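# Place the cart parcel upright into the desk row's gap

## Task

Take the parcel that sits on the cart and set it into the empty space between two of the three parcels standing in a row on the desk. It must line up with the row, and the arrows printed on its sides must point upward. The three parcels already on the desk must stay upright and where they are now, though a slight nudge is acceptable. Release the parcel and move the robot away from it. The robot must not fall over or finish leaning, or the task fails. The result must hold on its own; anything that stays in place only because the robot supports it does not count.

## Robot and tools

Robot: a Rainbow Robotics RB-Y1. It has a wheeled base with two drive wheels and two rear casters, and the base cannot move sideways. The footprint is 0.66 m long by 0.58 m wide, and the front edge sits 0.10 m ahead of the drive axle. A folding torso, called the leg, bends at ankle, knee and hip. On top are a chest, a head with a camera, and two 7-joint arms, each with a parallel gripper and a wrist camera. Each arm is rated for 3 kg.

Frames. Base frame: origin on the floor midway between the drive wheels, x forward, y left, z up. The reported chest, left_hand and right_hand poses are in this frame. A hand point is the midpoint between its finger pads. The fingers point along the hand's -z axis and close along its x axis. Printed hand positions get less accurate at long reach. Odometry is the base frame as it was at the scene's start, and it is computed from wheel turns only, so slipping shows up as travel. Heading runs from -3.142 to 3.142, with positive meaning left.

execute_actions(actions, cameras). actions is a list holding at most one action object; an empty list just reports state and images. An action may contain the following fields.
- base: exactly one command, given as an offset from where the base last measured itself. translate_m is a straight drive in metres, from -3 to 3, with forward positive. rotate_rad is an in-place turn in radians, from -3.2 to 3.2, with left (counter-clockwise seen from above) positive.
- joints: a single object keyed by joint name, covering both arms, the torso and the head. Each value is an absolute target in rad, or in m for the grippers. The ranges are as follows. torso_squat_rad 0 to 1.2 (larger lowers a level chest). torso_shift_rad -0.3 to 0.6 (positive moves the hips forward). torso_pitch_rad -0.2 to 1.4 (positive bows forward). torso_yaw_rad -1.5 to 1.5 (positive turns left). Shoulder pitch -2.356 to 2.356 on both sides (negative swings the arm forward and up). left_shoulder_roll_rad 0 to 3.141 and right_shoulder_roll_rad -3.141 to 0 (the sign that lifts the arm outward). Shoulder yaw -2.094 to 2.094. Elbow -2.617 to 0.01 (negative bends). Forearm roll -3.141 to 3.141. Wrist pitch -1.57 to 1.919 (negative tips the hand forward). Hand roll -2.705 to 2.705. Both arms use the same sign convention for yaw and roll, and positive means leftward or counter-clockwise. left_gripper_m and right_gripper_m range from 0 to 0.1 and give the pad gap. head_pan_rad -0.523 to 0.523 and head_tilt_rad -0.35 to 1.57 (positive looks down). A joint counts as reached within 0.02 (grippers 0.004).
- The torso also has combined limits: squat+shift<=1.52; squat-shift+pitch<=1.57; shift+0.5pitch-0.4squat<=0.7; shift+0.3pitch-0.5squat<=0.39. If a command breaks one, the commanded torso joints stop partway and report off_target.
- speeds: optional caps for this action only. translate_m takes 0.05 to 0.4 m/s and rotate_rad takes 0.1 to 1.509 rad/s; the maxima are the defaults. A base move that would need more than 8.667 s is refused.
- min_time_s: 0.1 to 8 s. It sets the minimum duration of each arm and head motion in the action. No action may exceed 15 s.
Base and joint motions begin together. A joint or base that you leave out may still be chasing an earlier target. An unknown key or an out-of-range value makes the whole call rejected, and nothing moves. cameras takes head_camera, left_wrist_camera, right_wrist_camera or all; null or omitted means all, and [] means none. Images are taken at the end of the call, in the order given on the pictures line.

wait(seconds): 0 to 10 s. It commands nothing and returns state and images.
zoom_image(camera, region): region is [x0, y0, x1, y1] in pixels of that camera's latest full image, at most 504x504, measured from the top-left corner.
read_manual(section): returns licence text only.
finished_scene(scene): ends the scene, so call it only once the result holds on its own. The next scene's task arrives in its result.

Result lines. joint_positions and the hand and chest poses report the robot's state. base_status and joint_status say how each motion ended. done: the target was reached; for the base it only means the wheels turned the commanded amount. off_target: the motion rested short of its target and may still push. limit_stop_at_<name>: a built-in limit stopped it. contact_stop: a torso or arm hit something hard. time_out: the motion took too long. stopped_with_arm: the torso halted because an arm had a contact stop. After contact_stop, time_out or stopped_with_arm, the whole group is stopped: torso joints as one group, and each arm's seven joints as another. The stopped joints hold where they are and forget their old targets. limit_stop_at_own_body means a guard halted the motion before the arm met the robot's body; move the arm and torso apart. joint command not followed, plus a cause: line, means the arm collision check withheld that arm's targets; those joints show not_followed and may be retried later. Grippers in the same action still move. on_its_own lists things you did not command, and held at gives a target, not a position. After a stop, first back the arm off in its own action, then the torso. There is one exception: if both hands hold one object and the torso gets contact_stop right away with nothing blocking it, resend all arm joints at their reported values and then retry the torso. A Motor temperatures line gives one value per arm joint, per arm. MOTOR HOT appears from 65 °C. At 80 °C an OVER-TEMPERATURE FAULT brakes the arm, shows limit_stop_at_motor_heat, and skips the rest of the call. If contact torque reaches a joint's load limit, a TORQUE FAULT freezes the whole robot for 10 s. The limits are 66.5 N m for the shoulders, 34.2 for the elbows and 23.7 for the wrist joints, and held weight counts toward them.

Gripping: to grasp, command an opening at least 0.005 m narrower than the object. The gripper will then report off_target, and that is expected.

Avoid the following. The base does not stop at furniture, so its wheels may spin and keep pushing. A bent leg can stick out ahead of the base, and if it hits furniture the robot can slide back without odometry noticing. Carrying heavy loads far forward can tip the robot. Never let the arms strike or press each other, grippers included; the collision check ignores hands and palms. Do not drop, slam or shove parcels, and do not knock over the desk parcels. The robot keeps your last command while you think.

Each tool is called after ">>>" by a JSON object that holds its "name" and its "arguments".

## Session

>>> {"name": "execute_actions", "arguments": {"actions": []}}

Scene clock: 0.00 s.
Motor temperatures (°C, as the motors report them): left_arm=[37 32 34 34 39 36 39] | right_arm=[31 34 34 35 39 37 35]
base_odometry: x=+0.000 y=+0.000 heading=+0.000 (m, m, rad; odometry frame)
base_status: not commanded
joint_positions: torso_squat_rad=+0.350 torso_shift_rad=+0.000 torso_pitch_rad=+0.000 torso_yaw_rad=-0.001 left_shoulder_pitch_rad=+0.019 left_shoulder_roll_rad=+0.016 left_shoulder_yaw_rad=+0.030 left_elbow_rad=-0.248 left_forearm_roll_rad=-0.019 left_wrist_pitch_rad=-0.005 left_hand_roll_rad=+0.000 left_gripper_m=+0.100 right_shoulder_pitch_rad=+0.025 right_shoulder_roll_rad=-0.037 right_shoulder_yaw_rad=-0.004 right_elbow_rad=-0.235 right_forearm_roll_rad=-0.015 right_wrist_pitch_rad=-0.044 right_hand_roll_rad=-0.006 right_gripper_m=+0.101 head_pan_rad=+0.000 head_tilt_rad=+0.400
joint_status: not commanded
chest: x=-0.2279 y=+0.0010 z=+1.2476 quat_wxyz=(+1.000, -0.001, +0.000, +0.000) (m; base frame)
left_hand: x=-0.1202 y=+0.2368 z=+0.5704 quat_wxyz=(+0.993, +0.011, -0.117, +0.008) (m; base frame)
right_hand: x=-0.1221 y=-0.2493 z=+0.5720 quat_wxyz=(+0.992, -0.019, -0.128, -0.014) (m; base frame)
pictures: head_camera, left_wrist_camera, right_wrist_camera
Images, in order (width x height): head_camera 896x504, left_wrist_camera 644x364, right_wrist_camera 644x364.

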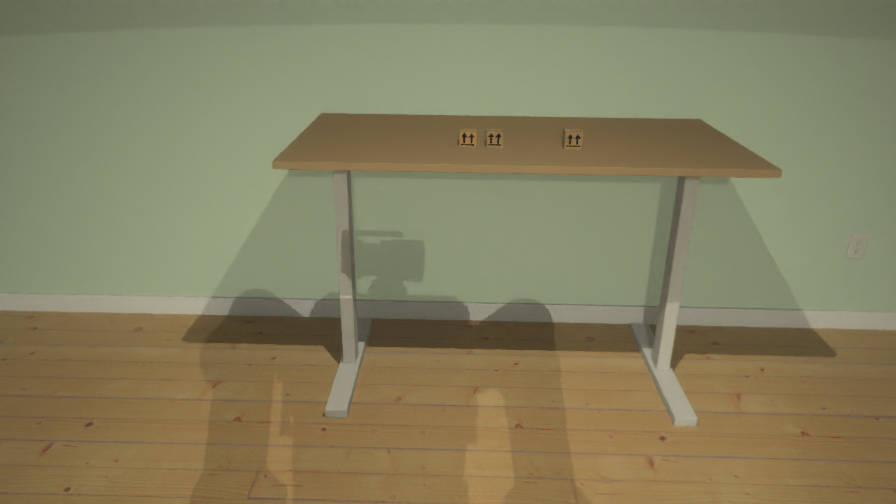

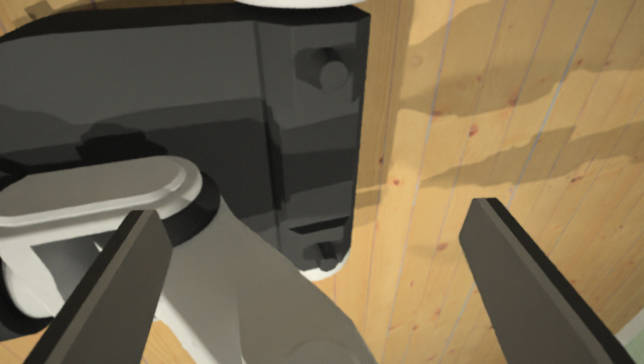

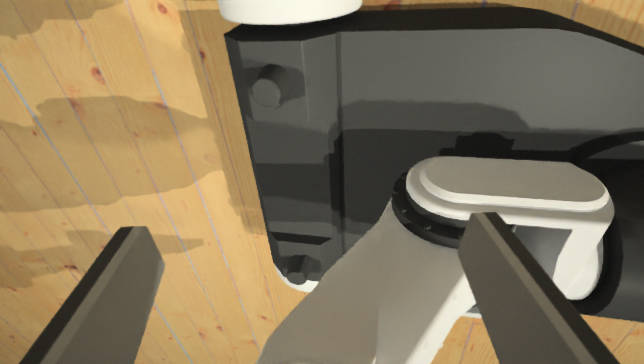

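>>> {"name": "execute_actions", "arguments": {"actions": [{"base":{"rotate_rad":1.8},"joints":{"head_pan_rad":-0.5}}], "cameras": ["head_camera"]}}

>>> {"name": "execute_actions", "arguments": {"actions": [{"joints":{"head_pan_rad":0.52}}], "cameras": ["head_camera"]}}

Scene clock: 13.17 s.
Motor temperatures (°C, as the motors report them): left_arm=[37 32 34 34 39 36 39] | right_arm=[31 34 34 35 39 37 35]
base_odometry: x=+0.000 y=+0.000 heading=+1.799 (m, m, rad; odometry frame)
base_status: done
joint_positions: torso_squat_rad=+0.350 torso_shift_rad=+0.000 torso_pitch_rad=+0.000 torso_yaw_rad=-0.001 left_shoulder_pitch_rad=+0.019 left_shoulder_roll_rad=+0.016 left_shoulder_yaw_rad=+0.030 left_elbow_rad=-0.248 left_forearm_roll_rad=-0.019 left_wrist_pitch_rad=-0.005 left_hand_roll_rad=+0.000 left_gripper_m=+0.100 right_shoulder_pitch_rad=+0.025 right_shoulder_roll_rad=-0.037 right_shoulder_yaw_rad=-0.004 right_elbow_rad=-0.235 right_forearm_roll_rad=-0.015 right_wrist_pitch_rad=-0.044 right_hand_roll_rad=-0.006 right_gripper_m=+0.101 head_pan_rad=-0.500 head_tilt_rad=+0.400
joint_status: all done
chest: x=-0.2279 y=+0.0010 z=+1.2476 quat_wxyz=(+1.000, -0.001, +0.000, +0.000) (m; base frame)
left_hand: x=-0.1202 y=+0.2368 z=+0.5704 quat_wxyz=(+0.993, +0.011, -0.117, +0.008) (m; base frame)
right_hand: x=-0.1221 y=-0.2493 z=+0.5720 quat_wxyz=(+0.992, -0.019, -0.128, -0.014) (m; base frame)
pictures: head_camera
Images, in order (width x height): head_camera 896x504.

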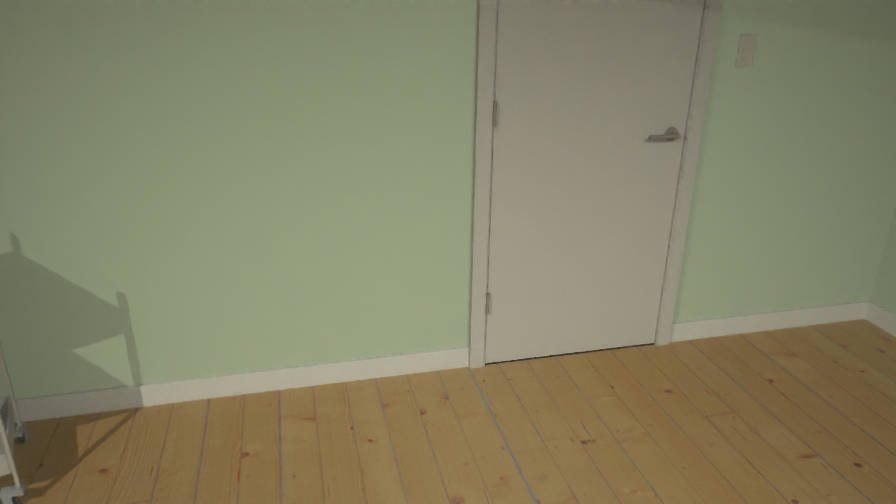

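Scene clock: 14.50 s.
Motor temperatures (°C, as the motors report them): left_arm=[37 32 34 34 39 36 39] | right_arm=[31 34 34 35 39 37 35]
base_odometry: x=+0.000 y=+0.000 heading=+1.799 (m, m, rad; odometry frame)
base_status: not commanded
joint_positions: torso_squat_rad=+0.350 torso_shift_rad=+0.000 torso_pitch_rad=+0.000 torso_yaw_rad=-0.001 left_shoulder_pitch_rad=+0.019 left_shoulder_roll_rad=+0.016 left_shoulder_yaw_rad=+0.030 left_elbow_rad=-0.248 left_forearm_roll_rad=-0.019 left_wrist_pitch_rad=-0.005 left_hand_roll_rad=+0.000 left_gripper_m=+0.100 right_shoulder_pitch_rad=+0.025 right_shoulder_roll_rad=-0.037 right_shoulder_yaw_rad=-0.004 right_elbow_rad=-0.235 right_forearm_roll_rad=-0.015 right_wrist_pitch_rad=-0.044 right_hand_roll_rad=-0.006 right_gripper_m=+0.101 head_pan_rad=+0.520 head_tilt_rad=+0.400
joint_status: all done
chest: x=-0.2279 y=+0.0010 z=+1.2476 quat_wxyz=(+1.000, -0.001, +0.000, +0.000) (m; base frame)
left_hand: x=-0.1202 y=+0.2368 z=+0.5704 quat_wxyz=(+0.993, +0.011, -0.117, +0.008) (m; base frame)
right_hand: x=-0.1221 y=-0.2493 z=+0.5720 quat_wxyz=(+0.992, -0.019, -0.128, -0.014) (m; base frame)
pictures: head_camera
Images, in order (width x height): head_camera 896x504.

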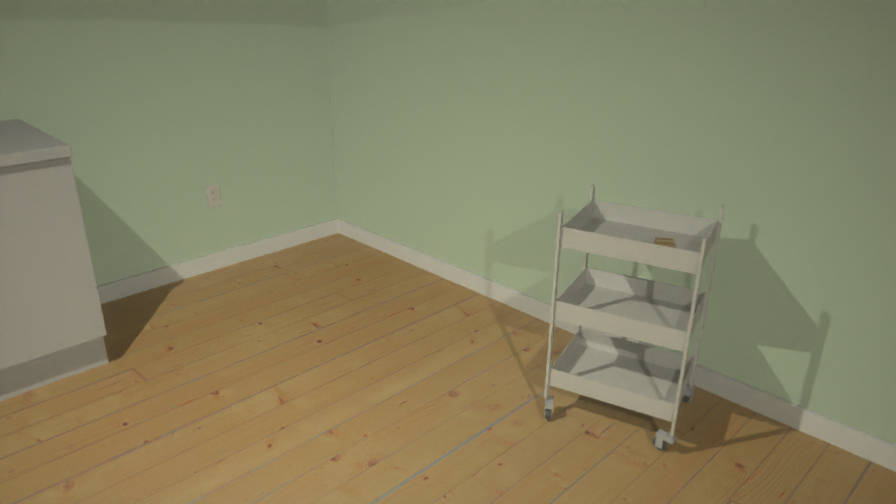

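>>> {"name": "execute_actions", "arguments": {"actions": [{"base":{"rotate_rad":0.25},"joints":{"head_pan_rad":0}}], "cameras": ["head_camera"]}}

>>> {"name": "execute_actions", "arguments": {"actions": [{"base":{"translate_m":1.15},"joints":{"head_tilt_rad":0.7,"torso_shift_rad":0.15,"torso_pitch_rad":0.2}}], "cameras": ["head_camera"]}}

>>> {"name": "zoom_image", "arguments": {"camera": "head_camera", "region": [360,100,600,300]}}

Scene clock: 21.50 s.
Motor temperatures (°C, as the motors report them): left_arm=[37 32 34 34 39 36 39] | right_arm=[31 34 34 35 39 37 35]
base_odometry: x=+0.000 y=+0.000 heading=+2.049 (m, m, rad; odometry frame)
base_status: done
joint_positions: torso_squat_rad=+0.350 torso_shift_rad=+0.000 torso_pitch_rad=+0.000 torso_yaw_rad=-0.001 left_shoulder_pitch_rad=+0.019 left_shoulder_roll_rad=+0.016 left_shoulder_yaw_rad=+0.030 left_elbow_rad=-0.248 left_forearm_roll_rad=-0.019 left_wrist_pitch_rad=-0.005 left_hand_roll_rad=+0.000 left_gripper_m=+0.100 right_shoulder_pitch_rad=+0.025 right_shoulder_roll_rad=-0.037 right_shoulder_yaw_rad=-0.004 right_elbow_rad=-0.235 right_forearm_roll_rad=-0.015 right_wrist_pitch_rad=-0.044 right_hand_roll_rad=-0.006 right_gripper_m=+0.101 head_pan_rad=+0.000 head_tilt_rad=+0.400
joint_status: all done
chest: x=-0.2279 y=+0.0010 z=+1.2476 quat_wxyz=(+1.000, -0.001, +0.000, +0.000) (m; base frame)
left_hand: x=-0.1202 y=+0.2368 z=+0.5704 quat_wxyz=(+0.993, +0.011, -0.117, +0.008) (m; base frame)
right_hand: x=-0.1222 y=-0.2493 z=+0.5720 quat_wxyz=(+0.992, -0.019, -0.128, -0.014) (m; base frame)
pictures: head_camera
Images, in order (width x height): head_camera 896x504.

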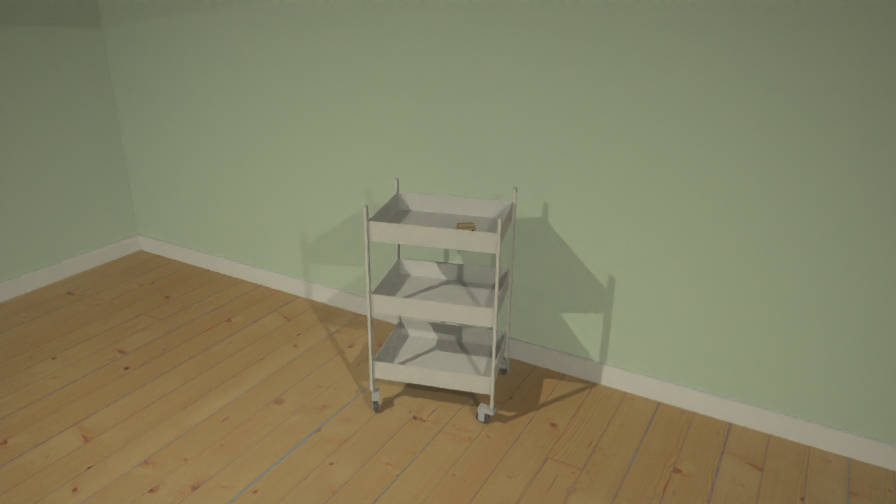

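Scene clock: 25.73 s.
Motor temperatures (°C, as the motors report them): left_arm=[37 32 34 34 39 36 39] | right_arm=[31 34 34 35 39 37 35]
base_odometry: x=-0.530 y=+1.021 heading=+2.049 (m, m, rad; odometry frame)
base_status: done
joint_positions: torso_squat_rad=+0.350 torso_shift_rad=+0.150 torso_pitch_rad=+0.200 torso_yaw_rad=-0.001 left_shoulder_pitch_rad=+0.019 left_shoulder_roll_rad=+0.016 left_shoulder_yaw_rad=+0.030 left_elbow_rad=-0.248 left_forearm_roll_rad=-0.019 left_wrist_pitch_rad=-0.005 left_hand_roll_rad=+0.000 left_gripper_m=+0.100 right_shoulder_pitch_rad=+0.025 right_shoulder_roll_rad=-0.037 right_shoulder_yaw_rad=-0.004 right_elbow_rad=-0.235 right_forearm_roll_rad=-0.015 right_wrist_pitch_rad=-0.044 right_hand_roll_rad=-0.006 right_gripper_m=+0.101 head_pan_rad=+0.000 head_tilt_rad=+0.700
joint_status: all done
chest: x=-0.0682 y=+0.0010 z=+1.2340 quat_wxyz=(+0.995, -0.001, +0.100, +0.000) (m; base frame)
left_hand: x=-0.0970 y=+0.2368 z=+0.5489 quat_wxyz=(+1.000, +0.012, -0.017, +0.006) (m; base frame)
right_hand: x=-0.0986 y=-0.2493 z=+0.5509 quat_wxyz=(+0.999, -0.020, -0.028, -0.012) (m; base frame)
pictures: head_camera
Images, in order (width x height): head_camera 896x504.

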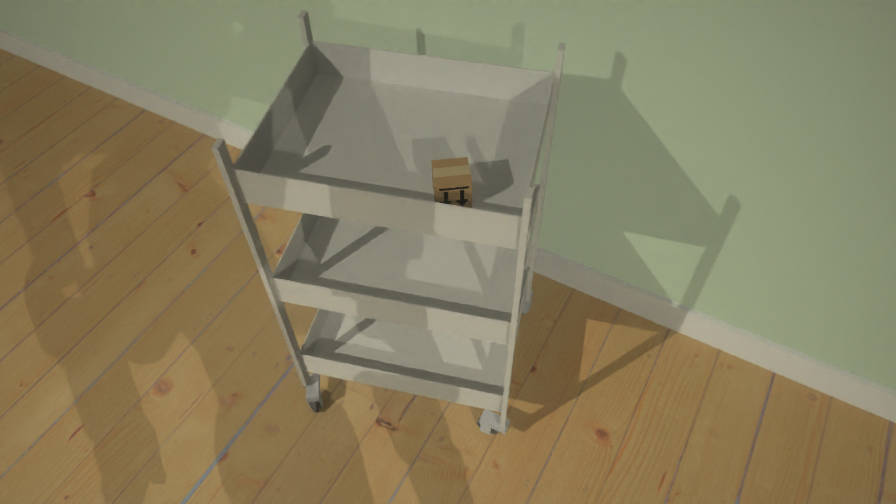

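Region (360, 100, 600, 300) of head_camera's 896x504 image, scaled by 2.100, with more detail than that image has.

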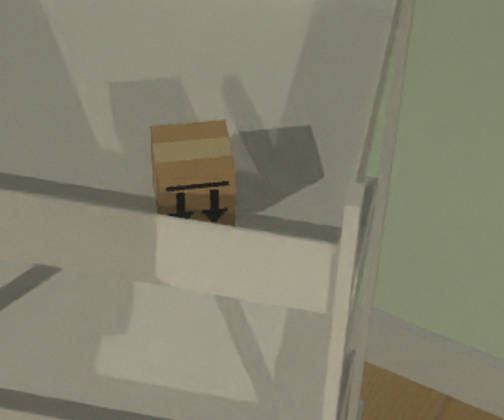

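>>> {"name": "execute_actions", "arguments": {"actions": [{"base":{"rotate_rad":-0.21},"joints":{"torso_squat_rad":0.1,"left_shoulder_pitch_rad":-0.455,"left_shoulder_roll_rad":0.05,"left_shoulder_yaw_rad":0,"left_elbow_rad":-1.39,"left_forearm_roll_rad":-0.359,"left_wrist_pitch_rad":0.784,"left_hand_roll_rad":-0.884,"right_shoulder_roll_rad":-0.15,"head_pan_rad":0.3}}], "cameras": []}}

>>> {"name": "execute_actions", "arguments": {"actions": [{"base":{"translate_m":0.37}}], "cameras": ["head_camera"]}}

>>> {"name": "execute_actions", "arguments": {"actions": [{"joints":{"torso_pitch_rad":0.46}}], "cameras": ["head_camera","left_wrist_camera"]}}

Scene clock: 77.00 s.
Motor temperatures (°C, as the motors report them): left_arm=[36 32 34 34 39 36 39] | right_arm=[31 34 34 35 39 37 35]
base_odometry: x=-0.530 y=+1.021 heading=+1.840 (m, m, rad; odometry frame)
base_status: done
joint_positions: torso_squat_rad=+0.100 torso_shift_rad=+0.150 torso_pitch_rad=+0.200 torso_yaw_rad=-0.001 left_shoulder_pitch_rad=-0.455 left_shoulder_roll_rad=+0.050 left_shoulder_yaw_rad=+0.000 left_elbow_rad=-1.390 left_forearm_roll_rad=-0.359 left_wrist_pitch_rad=+0.784 left_hand_roll_rad=-0.884 left_gripper_m=+0.100 right_shoulder_pitch_rad=+0.025 right_shoulder_roll_rad=-0.150 right_shoulder_yaw_rad=-0.004 right_elbow_rad=-0.235 right_forearm_roll_rad=-0.015 right_wrist_pitch_rad=-0.044 right_hand_roll_rad=-0.006 right_gripper_m=+0.101 head_pan_rad=+0.300 head_tilt_rad=+0.700
joint_status: all done
chest: x=-0.0624 y=+0.0010 z=+1.2724 quat_wxyz=(+0.995, -0.001, +0.100, +0.000) (m; base frame)
left_hand: x=+0.4799 y=+0.2239 z=+0.9290 quat_wxyz=(+0.743, +0.319, -0.302, -0.504) (m; base frame)
right_hand: x=-0.0918 y=-0.3343 z=+0.5973 quat_wxyz=(+0.997, -0.075, -0.029, +0.002) (m; base frame)
pictures: none
No camera images: the call's "cameras" was empty. Leave "cameras" out to get every camera's image.

Scene clock: 79.50 s.
Motor temperatures (°C, as the motors report them): left_arm=[36 32 34 34 39 36 39] | right_arm=[31 34 34 35 39 37 35]
base_odometry: x=-0.628 y=+1.378 heading=+1.840 (m, m, rad; odometry frame)
base_status: done
joint_positions: torso_squat_rad=+0.100 torso_shift_rad=+0.150 torso_pitch_rad=+0.200 torso_yaw_rad=-0.001 left_shoulder_pitch_rad=-0.455 left_shoulder_roll_rad=+0.050 left_shoulder_yaw_rad=+0.000 left_elbow_rad=-1.390 left_forearm_roll_rad=-0.359 left_wrist_pitch_rad=+0.784 left_hand_roll_rad=-0.884 left_gripper_m=+0.100 right_shoulder_pitch_rad=+0.025 right_shoulder_roll_rad=-0.150 right_shoulder_yaw_rad=-0.004 right_elbow_rad=-0.235 right_forearm_roll_rad=-0.015 right_wrist_pitch_rad=-0.044 right_hand_roll_rad=-0.006 right_gripper_m=+0.101 head_pan_rad=+0.300 head_tilt_rad=+0.700
joint_status: not commanded
chest: x=-0.0623 y=+0.0010 z=+1.2724 quat_wxyz=(+0.995, -0.001, +0.100, +0.000) (m; base frame)
left_hand: x=+0.4798 y=+0.2240 z=+0.9289 quat_wxyz=(+0.743, +0.319, -0.302, -0.505) (m; base frame)
right_hand: x=-0.0917 y=-0.3343 z=+0.5973 quat_wxyz=(+0.997, -0.075, -0.029, +0.002) (m; base frame)
pictures: head_camera
Images, in order (width x height): head_camera 896x504.

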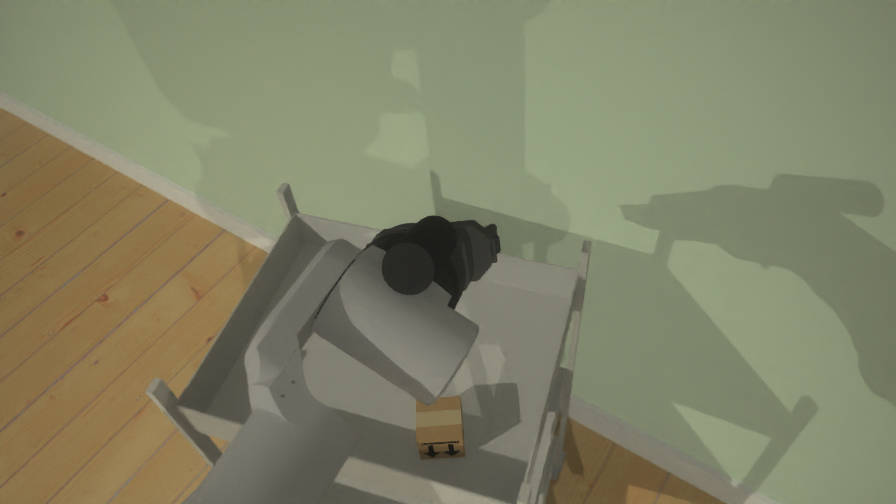

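Scene clock: 81.17 s.
Motor temperatures (°C, as the motors report them): left_arm=[36 32 34 34 39 36 39] | right_arm=[31 34 34 35 39 37 35]
base_odometry: x=-0.628 y=+1.378 heading=+1.840 (m, m, rad; odometry frame)
base_status: not commanded
joint_positions: torso_squat_rad=+0.100 torso_shift_rad=+0.150 torso_pitch_rad=+0.460 torso_yaw_rad=-0.001 left_shoulder_pitch_rad=-0.455 left_shoulder_roll_rad=+0.050 left_shoulder_yaw_rad=+0.000 left_elbow_rad=-1.390 left_forearm_roll_rad=-0.359 left_wrist_pitch_rad=+0.784 left_hand_roll_rad=-0.884 left_gripper_m=+0.100 right_shoulder_pitch_rad=+0.025 right_shoulder_roll_rad=-0.150 right_shoulder_yaw_rad=-0.004 right_elbow_rad=-0.235 right_forearm_roll_rad=-0.015 right_wrist_pitch_rad=-0.044 right_hand_roll_rad=-0.006 right_gripper_m=+0.101 head_pan_rad=+0.300 head_tilt_rad=+0.700
joint_status: all done
chest: x=+0.0135 y=+0.0009 z=+1.2464 quat_wxyz=(+0.974, -0.001, +0.228, +0.000) (m; base frame)
left_hand: x=+0.4492 y=+0.2239 z=+0.7752 quat_wxyz=(+0.776, +0.251, -0.203, -0.542) (m; base frame)
right_hand: x=-0.1884 y=-0.3343 z=+0.6016 quat_wxyz=(+0.992, -0.074, +0.101, +0.012) (m; base frame)
pictures: head_camera, left_wrist_camera
Images, in order (width x height): head_camera 896x504, left_wrist_camera 644x364.

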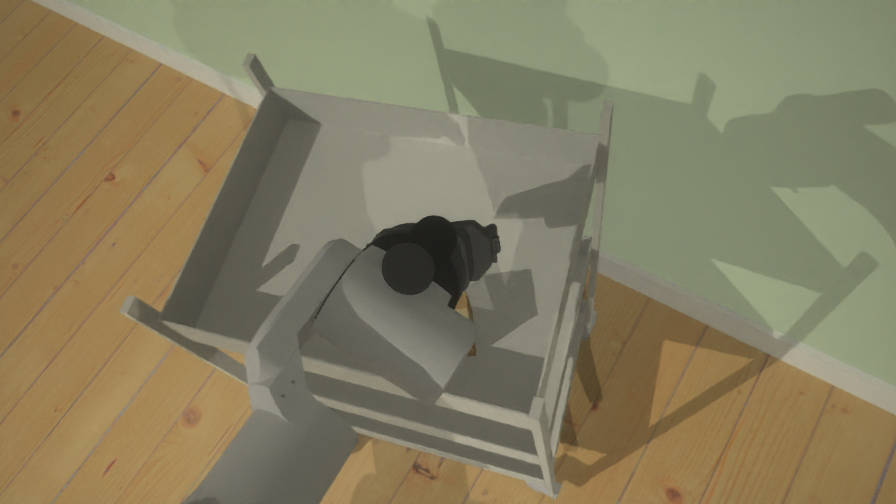

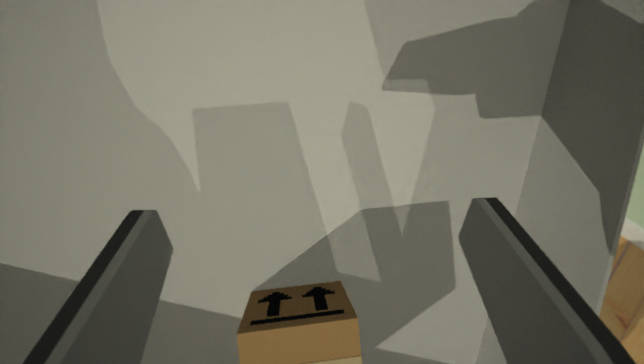

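>>> {"name": "execute_actions", "arguments": {"actions": [{"base":{"translate_m":-0.03},"joints":{"torso_pitch_rad":0.54,"left_shoulder_roll_rad":0.015}}], "cameras": ["head_camera","left_wrist_camera"]}}

Scene clock: 87.80 s.
Motor temperatures (°C, as the motors report them): left_arm=[36 32 34 34 39 36 39] | right_arm=[31 34 34 35 39 37 35]
base_odometry: x=-0.620 y=+1.349 heading=+1.840 (m, m, rad; odometry frame)
base_status: done
joint_positions: torso_squat_rad=+0.100 torso_shift_rad=+0.150 torso_pitch_rad=+0.540 torso_yaw_rad=-0.001 left_shoulder_pitch_rad=-0.455 left_shoulder_roll_rad=+0.015 left_shoulder_yaw_rad=+0.000 left_elbow_rad=-1.390 left_forearm_roll_rad=-0.359 left_wrist_pitch_rad=+0.784 left_hand_roll_rad=-0.884 left_gripper_m=+0.100 right_shoulder_pitch_rad=+0.025 right_shoulder_roll_rad=-0.150 right_shoulder_yaw_rad=-0.004 right_elbow_rad=-0.235 right_forearm_roll_rad=-0.015 right_wrist_pitch_rad=-0.044 right_hand_roll_rad=-0.006 right_gripper_m=+0.101 head_pan_rad=+0.300 head_tilt_rad=+0.700
joint_status: all done
chest: x=+0.0352 y=+0.0010 z=+1.2346 quat_wxyz=(+0.964, -0.001, +0.267, +0.000) (m; base frame)
left_hand: x=+0.4289 y=+0.2055 z=+0.7283 quat_wxyz=(+0.789, +0.215, -0.179, -0.548) (m; base frame)
right_hand: x=-0.2177 y=-0.3343 z=+0.6080 quat_wxyz=(+0.987, -0.073, +0.140, +0.015) (m; base frame)
pictures: head_camera, left_wrist_camera
Images, in order (width x height): head_camera 896x504, left_wrist_camera 644x364.

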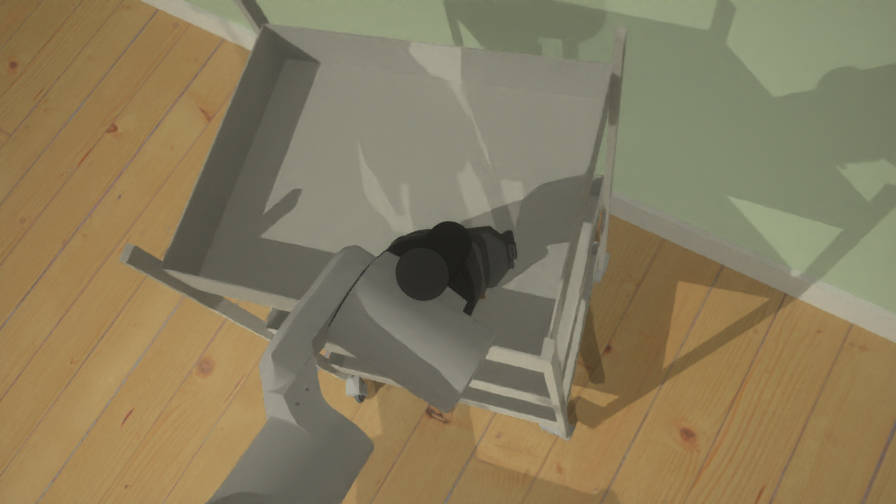

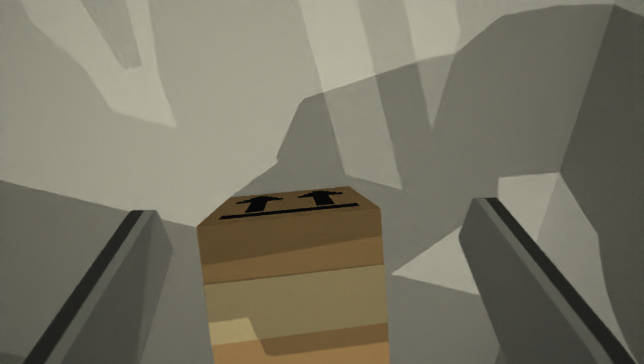

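>>> {"name": "execute_actions", "arguments": {"actions": [{"joints":{"torso_pitch_rad":0.59}}], "cameras": ["left_wrist_camera"]}}

>>> {"name": "execute_actions", "arguments": {"actions": [{"joints":{"left_gripper_m":0.045}}], "cameras": ["left_wrist_camera"]}}

Scene clock: 93.87 s.
Motor temperatures (°C, as the motors report them): left_arm=[37 32 34 34 39 36 39] | right_arm=[31 34 34 35 39 37 35]
base_odometry: x=-0.620 y=+1.349 heading=+1.840 (m, m, rad; odometry frame)
base_status: not commanded
joint_positions: torso_squat_rad=+0.100 torso_shift_rad=+0.150 torso_pitch_rad=+0.590 torso_yaw_rad=-0.001 left_shoulder_pitch_rad=-0.455 left_shoulder_roll_rad=+0.015 left_shoulder_yaw_rad=+0.000 left_elbow_rad=-1.390 left_forearm_roll_rad=-0.359 left_wrist_pitch_rad=+0.784 left_hand_roll_rad=-0.884 left_gripper_m=+0.100 right_shoulder_pitch_rad=+0.025 right_shoulder_roll_rad=-0.150 right_shoulder_yaw_rad=-0.004 right_elbow_rad=-0.235 right_forearm_roll_rad=-0.015 right_wrist_pitch_rad=-0.044 right_hand_roll_rad=-0.006 right_gripper_m=+0.101 head_pan_rad=+0.300 head_tilt_rad=+0.700
joint_status: all done
chest: x=+0.0483 y=+0.0010 z=+1.2263 quat_wxyz=(+0.957, -0.001, +0.291, +0.000) (m; base frame)
left_hand: x=+0.4162 y=+0.2055 z=+0.7010 quat_wxyz=(+0.793, +0.201, -0.159, -0.553) (m; base frame)
right_hand: x=-0.2356 y=-0.3342 z=+0.6131 quat_wxyz=(+0.983, -0.073, +0.165, +0.016) (m; base frame)
pictures: left_wrist_camera
Images, in order (width x height): left_wrist_camera 644x364.

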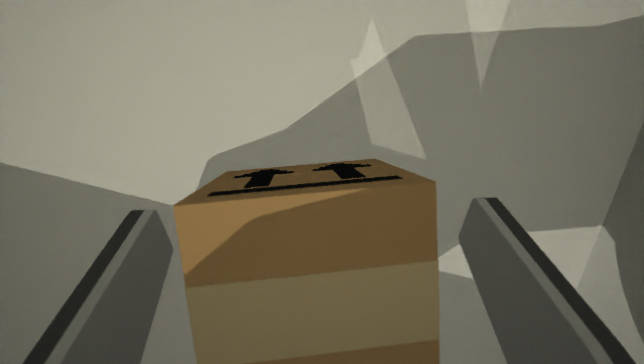

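Scene clock: 94.90 s.
Motor temperatures (°C, as the motors report them): left_arm=[37 32 34 34 39 36 39] | right_arm=[31 34 34 35 39 37 35]
base_odometry: x=-0.620 y=+1.349 heading=+1.840 (m, m, rad; odometry frame)
base_status: not commanded
joint_positions: torso_squat_rad=+0.100 torso_shift_rad=+0.150 torso_pitch_rad=+0.590 torso_yaw_rad=-0.001 left_shoulder_pitch_rad=-0.455 left_shoulder_roll_rad=+0.015 left_shoulder_yaw_rad=+0.000 left_elbow_rad=-1.390 left_forearm_roll_rad=-0.359 left_wrist_pitch_rad=+0.784 left_hand_roll_rad=-0.884 left_gripper_m=+0.055 right_shoulder_pitch_rad=+0.025 right_shoulder_roll_rad=-0.150 right_shoulder_yaw_rad=-0.004 right_elbow_rad=-0.235 right_forearm_roll_rad=-0.015 right_wrist_pitch_rad=-0.044 right_hand_roll_rad=-0.006 right_gripper_m=+0.101 head_pan_rad=+0.300 head_tilt_rad=+0.700
joint_status: left_gripper_m off_target (ended at +0.055, target +0.045)
chest: x=+0.0483 y=+0.0010 z=+1.2263 quat_wxyz=(+0.957, -0.001, +0.291, +0.000) (m; base frame)
left_hand: x=+0.4162 y=+0.2055 z=+0.7010 quat_wxyz=(+0.793, +0.201, -0.159, -0.553) (m; base frame)
right_hand: x=-0.2356 y=-0.3342 z=+0.6131 quat_wxyz=(+0.983, -0.073, +0.165, +0.016) (m; base frame)
pictures: left_wrist_camera
Images, in order (width x height): left_wrist_camera 644x364.

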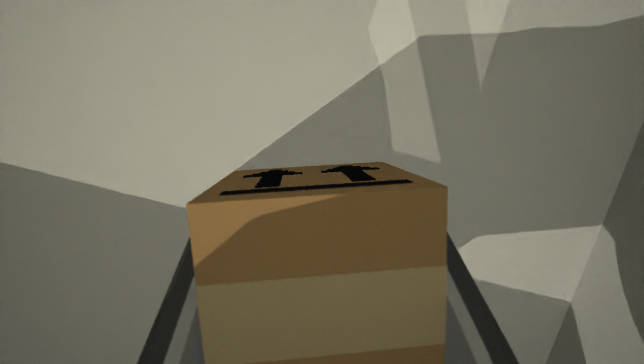

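>>> {"name": "execute_actions", "arguments": {"actions": [{"joints":{"torso_pitch_rad":0.4}}], "cameras": []}}

>>> {"name": "execute_actions", "arguments": {"actions": [{"base":{"translate_m":0.13},"joints":{"left_forearm_roll_rad":-1.074,"left_wrist_pitch_rad":1.53,"left_hand_roll_rad":-2.705,"head_pan_rad":0.5,"head_tilt_rad":0.8}}], "cameras": []}}

>>> {"name": "execute_actions", "arguments": {"actions": [{"joints":{"torso_pitch_rad":0.65,"torso_squat_rad":0.3}}]}}

Scene clock: 114.83 s.
Motor temperatures (°C, as the motors report them): left_arm=[37 32 34 34 39 36 39] | right_arm=[31 34 34 35 39 37 35]
base_odometry: x=-0.620 y=+1.349 heading=+1.840 (m, m, rad; odometry frame)
base_status: not commanded
joint_positions: torso_squat_rad=+0.100 torso_shift_rad=+0.150 torso_pitch_rad=+0.400 torso_yaw_rad=-0.001 left_shoulder_pitch_rad=-0.455 left_shoulder_roll_rad=+0.015 left_shoulder_yaw_rad=+0.000 left_elbow_rad=-1.390 left_forearm_roll_rad=-0.359 left_wrist_pitch_rad=+0.784 left_hand_roll_rad=-0.884 left_gripper_m=+0.055 right_shoulder_pitch_rad=+0.025 right_shoulder_roll_rad=-0.150 right_shoulder_yaw_rad=-0.004 right_elbow_rad=-0.235 right_forearm_roll_rad=-0.015 right_wrist_pitch_rad=-0.044 right_hand_roll_rad=-0.006 right_gripper_m=+0.101 head_pan_rad=+0.300 head_tilt_rad=+0.700
joint_status: all done
chest: x=-0.0033 y=+0.0010 z=+1.2542 quat_wxyz=(+0.980, -0.001, +0.199, +0.000) (m; base frame)
left_hand: x=+0.4570 y=+0.2056 z=+0.8077 quat_wxyz=(+0.774, +0.253, -0.233, -0.531) (m; base frame)
right_hand: x=-0.1664 y=-0.3343 z=+0.5984 quat_wxyz=(+0.995, -0.074, +0.071, +0.009) (m; base frame)
pictures: none
No camera images: the call's "cameras" was empty. Leave "cameras" out to get every camera's image.

Scene clock: 116.63 s.
Motor temperatures (°C, as the motors report them): left_arm=[37 32 34 34 39 36 39] | right_arm=[31 34 34 35 39 37 35]
base_odometry: x=-0.654 y=+1.474 heading=+1.840 (m, m, rad; odometry frame)
base_status: done
joint_positions: torso_squat_rad=+0.100 torso_shift_rad=+0.150 torso_pitch_rad=+0.400 torso_yaw_rad=-0.001 left_shoulder_pitch_rad=-0.455 left_shoulder_roll_rad=+0.015 left_shoulder_yaw_rad=+0.000 left_elbow_rad=-1.390 left_forearm_roll_rad=-1.074 left_wrist_pitch_rad=+1.530 left_hand_roll_rad=-2.705 left_gripper_m=+0.055 right_shoulder_pitch_rad=+0.025 right_shoulder_roll_rad=-0.150 right_shoulder_yaw_rad=-0.004 right_elbow_rad=-0.235 right_forearm_roll_rad=-0.015 right_wrist_pitch_rad=-0.044 right_hand_roll_rad=-0.006 right_gripper_m=+0.101 head_pan_rad=+0.500 head_tilt_rad=+0.800
joint_status: all done
chest: x=-0.0033 y=+0.0010 z=+1.2542 quat_wxyz=(+0.980, -0.001, +0.199, +0.000) (m; base frame)
left_hand: x=+0.3351 y=+0.3722 z=+0.8707 quat_wxyz=(+0.074, +0.101, +0.495, -0.860) (m; base frame)
right_hand: x=-0.1663 y=-0.3343 z=+0.5984 quat_wxyz=(+0.995, -0.074, +0.071, +0.010) (m; base frame)
pictures: none
No camera images: the call's "cameras" was empty. Leave "cameras" out to get every camera's image.

Scene clock: 118.27 s.
Motor temperatures (°C, as the motors report them): left_arm=[37 32 34 34 39 36 39] | right_arm=[31 34 34 35 39 37 35]
base_odometry: x=-0.654 y=+1.474 heading=+1.840 (m, m, rad; odometry frame)
base_status: not commanded
joint_positions: torso_squat_rad=+0.300 torso_shift_rad=+0.150 torso_pitch_rad=+0.650 torso_yaw_rad=-0.001 left_shoulder_pitch_rad=-0.455 left_shoulder_roll_rad=+0.015 left_shoulder_yaw_rad=+0.000 left_elbow_rad=-1.390 left_forearm_roll_rad=-1.074 left_wrist_pitch_rad=+1.530 left_hand_roll_rad=-2.705 left_gripper_m=+0.055 right_shoulder_pitch_rad=+0.025 right_shoulder_roll_rad=-0.150 right_shoulder_yaw_rad=-0.004 right_elbow_rad=-0.235 right_forearm_roll_rad=-0.015 right_wrist_pitch_rad=-0.044 right_hand_roll_rad=-0.006 right_gripper_m=+0.101 head_pan_rad=+0.500 head_tilt_rad=+0.800
joint_status: all done
chest: x=+0.0593 y=+0.0009 z=+1.1880 quat_wxyz=(+0.948, -0.001, +0.319, +0.000) (m; base frame)
left_hand: x=+0.2924 y=+0.3721 z=+0.7328 quat_wxyz=(+0.011, -0.007, +0.500, -0.866) (m; base frame)
right_hand: x=-0.2609 y=-0.3343 z=+0.5929 quat_wxyz=(+0.978, -0.072, +0.195, +0.019) (m; base frame)
pictures: head_camera, left_wrist_camera, right_wrist_camera
Images, in order (width x height): head_camera 896x504, left_wrist_camera 644x364, right_wrist_camera 644x364.

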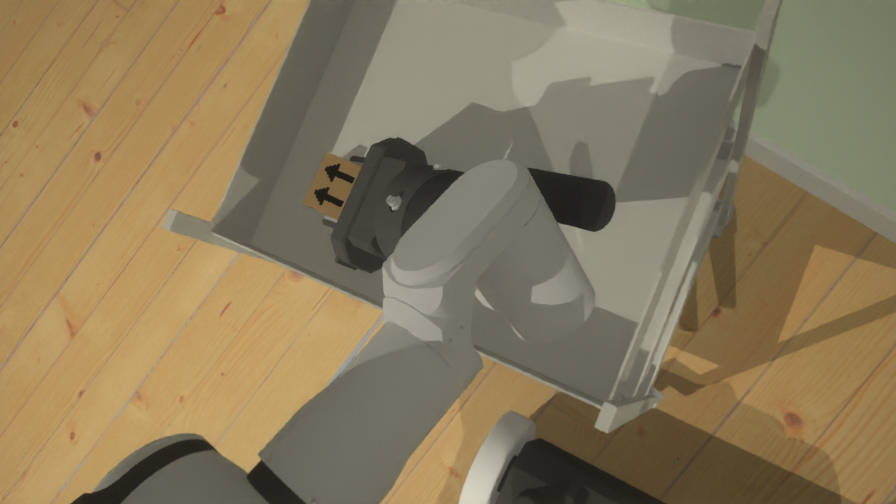

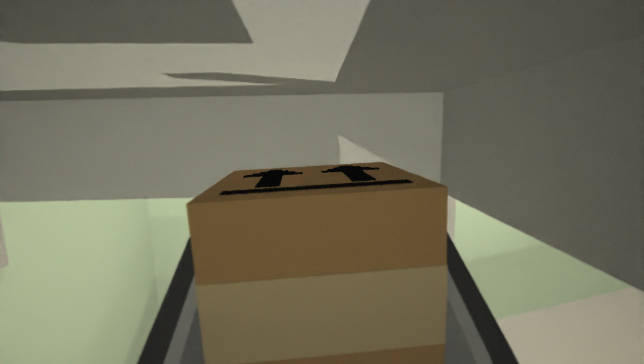

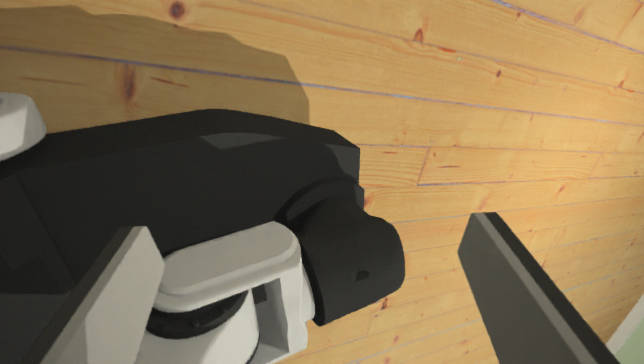

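>>> {"name": "execute_actions", "arguments": {"actions": [{"base":{"rotate_rad":-0.2},"joints":{"torso_pitch_rad":0.70}}], "cameras": ["head_camera","left_wrist_camera"]}}

Scene clock: 124.67 s.
Motor temperatures (°C, as the motors report them): left_arm=[37 32 34 34 39 36 39] | right_arm=[31 34 34 35 39 37 35]
base_odometry: x=-0.654 y=+1.474 heading=+1.641 (m, m, rad; odometry frame)
base_status: done
joint_positions: torso_squat_rad=+0.300 torso_shift_rad=+0.150 torso_pitch_rad=+0.700 torso_yaw_rad=-0.001 left_shoulder_pitch_rad=-0.455 left_shoulder_roll_rad=+0.015 left_shoulder_yaw_rad=+0.000 left_elbow_rad=-1.390 left_forearm_roll_rad=-1.074 left_wrist_pitch_rad=+1.530 left_hand_roll_rad=-2.705 left_gripper_m=+0.055 right_shoulder_pitch_rad=+0.025 right_shoulder_roll_rad=-0.150 right_shoulder_yaw_rad=-0.004 right_elbow_rad=-0.235 right_forearm_roll_rad=-0.015 right_wrist_pitch_rad=-0.044 right_hand_roll_rad=-0.006 right_gripper_m=+0.101 head_pan_rad=+0.500 head_tilt_rad=+0.800
joint_status: all done
chest: x=+0.0714 y=+0.0009 z=+1.1784 quat_wxyz=(+0.939, -0.001, +0.343, +0.000) (m; base frame)
left_hand: x=+0.2815 y=+0.3721 z=+0.7121 quat_wxyz=(-0.001, -0.028, +0.500, -0.865) (m; base frame)
right_hand: x=-0.2781 y=-0.3343 z=+0.6000 quat_wxyz=(+0.973, -0.072, +0.219, +0.020) (m; base frame)
pictures: head_camera, left_wrist_camera
Images, in order (width x height): head_camera 896x504, left_wrist_camera 644x364.

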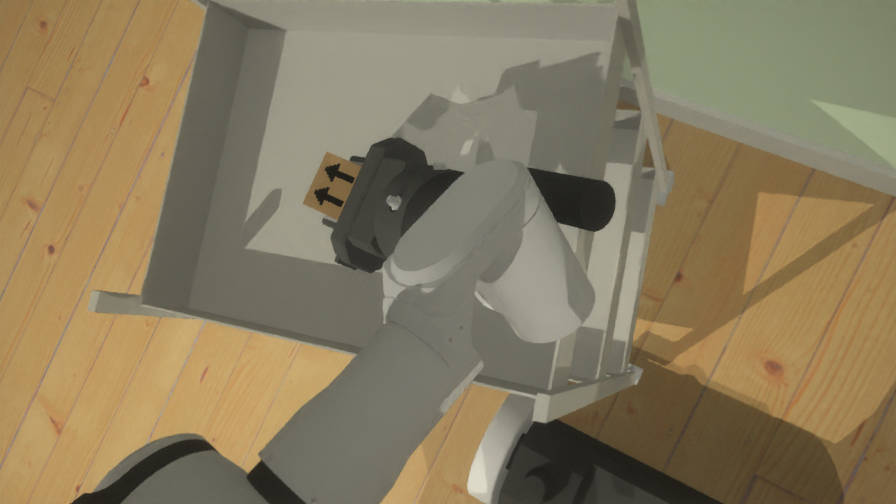

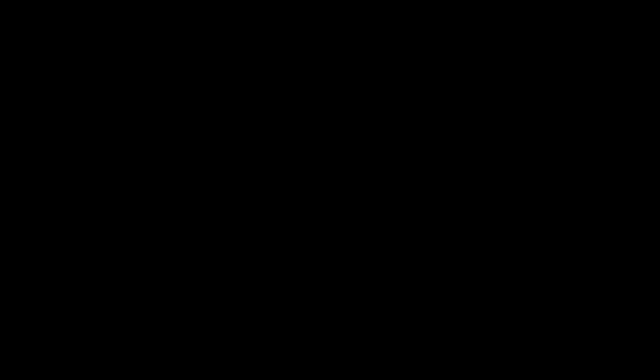

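>>> {"name": "execute_actions", "arguments": {"actions": [{"joints":{"torso_squat_rad":0.35}}], "cameras": ["head_camera"]}}

>>> {"name": "execute_actions", "arguments": {"actions": [{"joints":{"left_gripper_m":0.1}}], "cameras": ["head_camera"]}}

>>> {"name": "execute_actions", "arguments": {"actions": [{"joints":{"torso_pitch_rad":0.3,"torso_squat_rad":0.1}}], "cameras": ["head_camera"]}}

Scene clock: 135.27 s.
Motor temperatures (°C, as the motors report them): left_arm=[36 32 34 34 39 36 39] | right_arm=[31 34 34 35 39 37 35]
base_odometry: x=-0.654 y=+1.474 heading=+1.641 (m, m, rad; odometry frame)
base_status: not commanded
joint_positions: torso_squat_rad=+0.350 torso_shift_rad=+0.150 torso_pitch_rad=+0.700 torso_yaw_rad=-0.001 left_shoulder_pitch_rad=-0.455 left_shoulder_roll_rad=+0.015 left_shoulder_yaw_rad=+0.000 left_elbow_rad=-1.390 left_forearm_roll_rad=-1.074 left_wrist_pitch_rad=+1.530 left_hand_roll_rad=-2.705 left_gripper_m=+0.055 right_shoulder_pitch_rad=+0.025 right_shoulder_roll_rad=-0.150 right_shoulder_yaw_rad=-0.004 right_elbow_rad=-0.235 right_forearm_roll_rad=-0.015 right_wrist_pitch_rad=-0.044 right_hand_roll_rad=-0.006 right_gripper_m=+0.101 head_pan_rad=+0.500 head_tilt_rad=+0.800
joint_status: all done
chest: x=+0.0696 y=+0.0009 z=+1.1674 quat_wxyz=(+0.939, -0.001, +0.343, +0.000) (m; base frame)
left_hand: x=+0.2798 y=+0.3721 z=+0.7011 quat_wxyz=(-0.001, -0.028, +0.500, -0.865) (m; base frame)
right_hand: x=-0.2798 y=-0.3343 z=+0.5890 quat_wxyz=(+0.973, -0.072, +0.219, +0.020) (m; base frame)
pictures: head_camera
Images, in order (width x height): head_camera 896x504.

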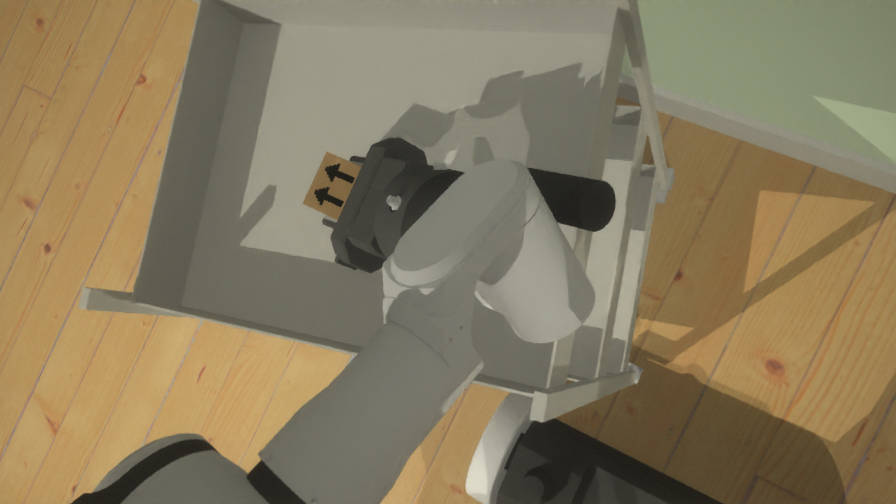

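Scene clock: 136.30 s.
Motor temperatures (°C, as the motors report them): left_arm=[36 32 34 34 39 36 39] | right_arm=[31 34 34 35 39 37 35]
base_odometry: x=-0.654 y=+1.474 heading=+1.641 (m, m, rad; odometry frame)
base_status: not commanded
joint_positions: torso_squat_rad=+0.350 torso_shift_rad=+0.150 torso_pitch_rad=+0.700 torso_yaw_rad=-0.001 left_shoulder_pitch_rad=-0.455 left_shoulder_roll_rad=+0.015 left_shoulder_yaw_rad=+0.000 left_elbow_rad=-1.390 left_forearm_roll_rad=-1.074 left_wrist_pitch_rad=+1.530 left_hand_roll_rad=-2.705 left_gripper_m=+0.100 right_shoulder_pitch_rad=+0.025 right_shoulder_roll_rad=-0.150 right_shoulder_yaw_rad=-0.004 right_elbow_rad=-0.235 right_forearm_roll_rad=-0.015 right_wrist_pitch_rad=-0.044 right_hand_roll_rad=-0.006 right_gripper_m=+0.101 head_pan_rad=+0.500 head_tilt_rad=+0.800
joint_status: all done
chest: x=+0.0696 y=+0.0009 z=+1.1674 quat_wxyz=(+0.939, -0.001, +0.343, +0.000) (m; base frame)
left_hand: x=+0.2798 y=+0.3721 z=+0.7011 quat_wxyz=(-0.001, -0.028, +0.500, -0.865) (m; base frame)
right_hand: x=-0.2798 y=-0.3343 z=+0.5890 quat_wxyz=(+0.973, -0.072, +0.219, +0.020) (m; base frame)
pictures: head_camera
Images, in order (width x height): head_camera 896x504.

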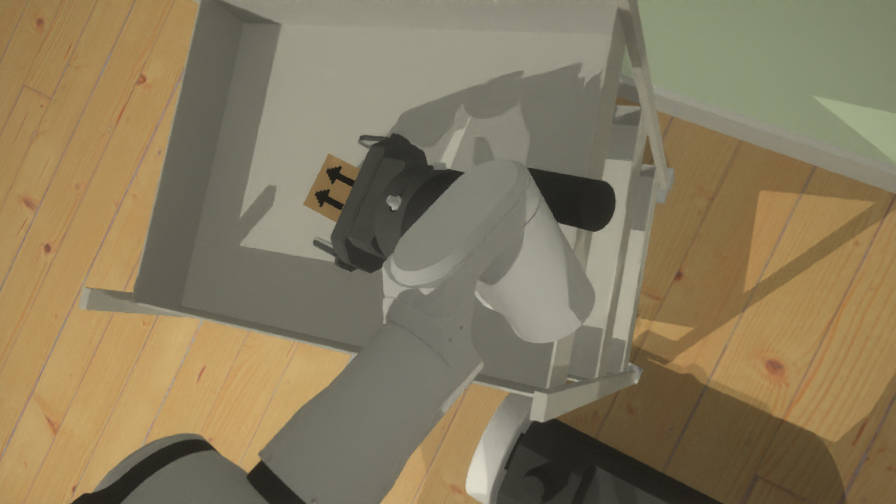

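Scene clock: 138.43 s.
Motor temperatures (°C, as the motors report them): left_arm=[36 32 34 34 39 36 39] | right_arm=[31 34 34 35 39 37 35]
base_odometry: x=-0.654 y=+1.474 heading=+1.641 (m, m, rad; odometry frame)
base_status: not commanded
joint_positions: torso_squat_rad=+0.100 torso_shift_rad=+0.150 torso_pitch_rad=+0.300 torso_yaw_rad=-0.001 left_shoulder_pitch_rad=-0.455 left_shoulder_roll_rad=+0.015 left_shoulder_yaw_rad=+0.000 left_elbow_rad=-1.390 left_forearm_roll_rad=-1.074 left_wrist_pitch_rad=+1.530 left_hand_roll_rad=-2.705 left_gripper_m=+0.100 right_shoulder_pitch_rad=+0.025 right_shoulder_roll_rad=-0.150 right_shoulder_yaw_rad=-0.004 right_elbow_rad=-0.235 right_forearm_roll_rad=-0.015 right_wrist_pitch_rad=-0.044 right_hand_roll_rad=-0.006 right_gripper_m=+0.101 head_pan_rad=+0.500 head_tilt_rad=+0.800
joint_status: all done
chest: x=-0.0325 y=+0.0010 z=+1.2648 quat_wxyz=(+0.989, -0.001, +0.149, +0.000) (m; base frame)
left_hand: x=+0.3425 y=+0.3723 z=+0.9171 quat_wxyz=(+0.098, +0.144, +0.490, -0.854) (m; base frame)
right_hand: x=-0.1290 y=-0.3343 z=+0.5960 quat_wxyz=(+0.997, -0.075, +0.021, +0.006) (m; base frame)
pictures: head_camera
Images, in order (width x height): head_camera 896x504.

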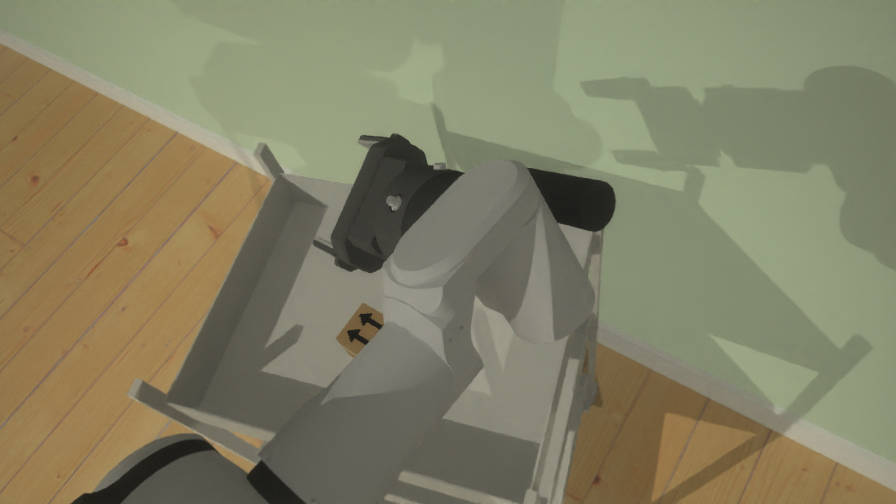

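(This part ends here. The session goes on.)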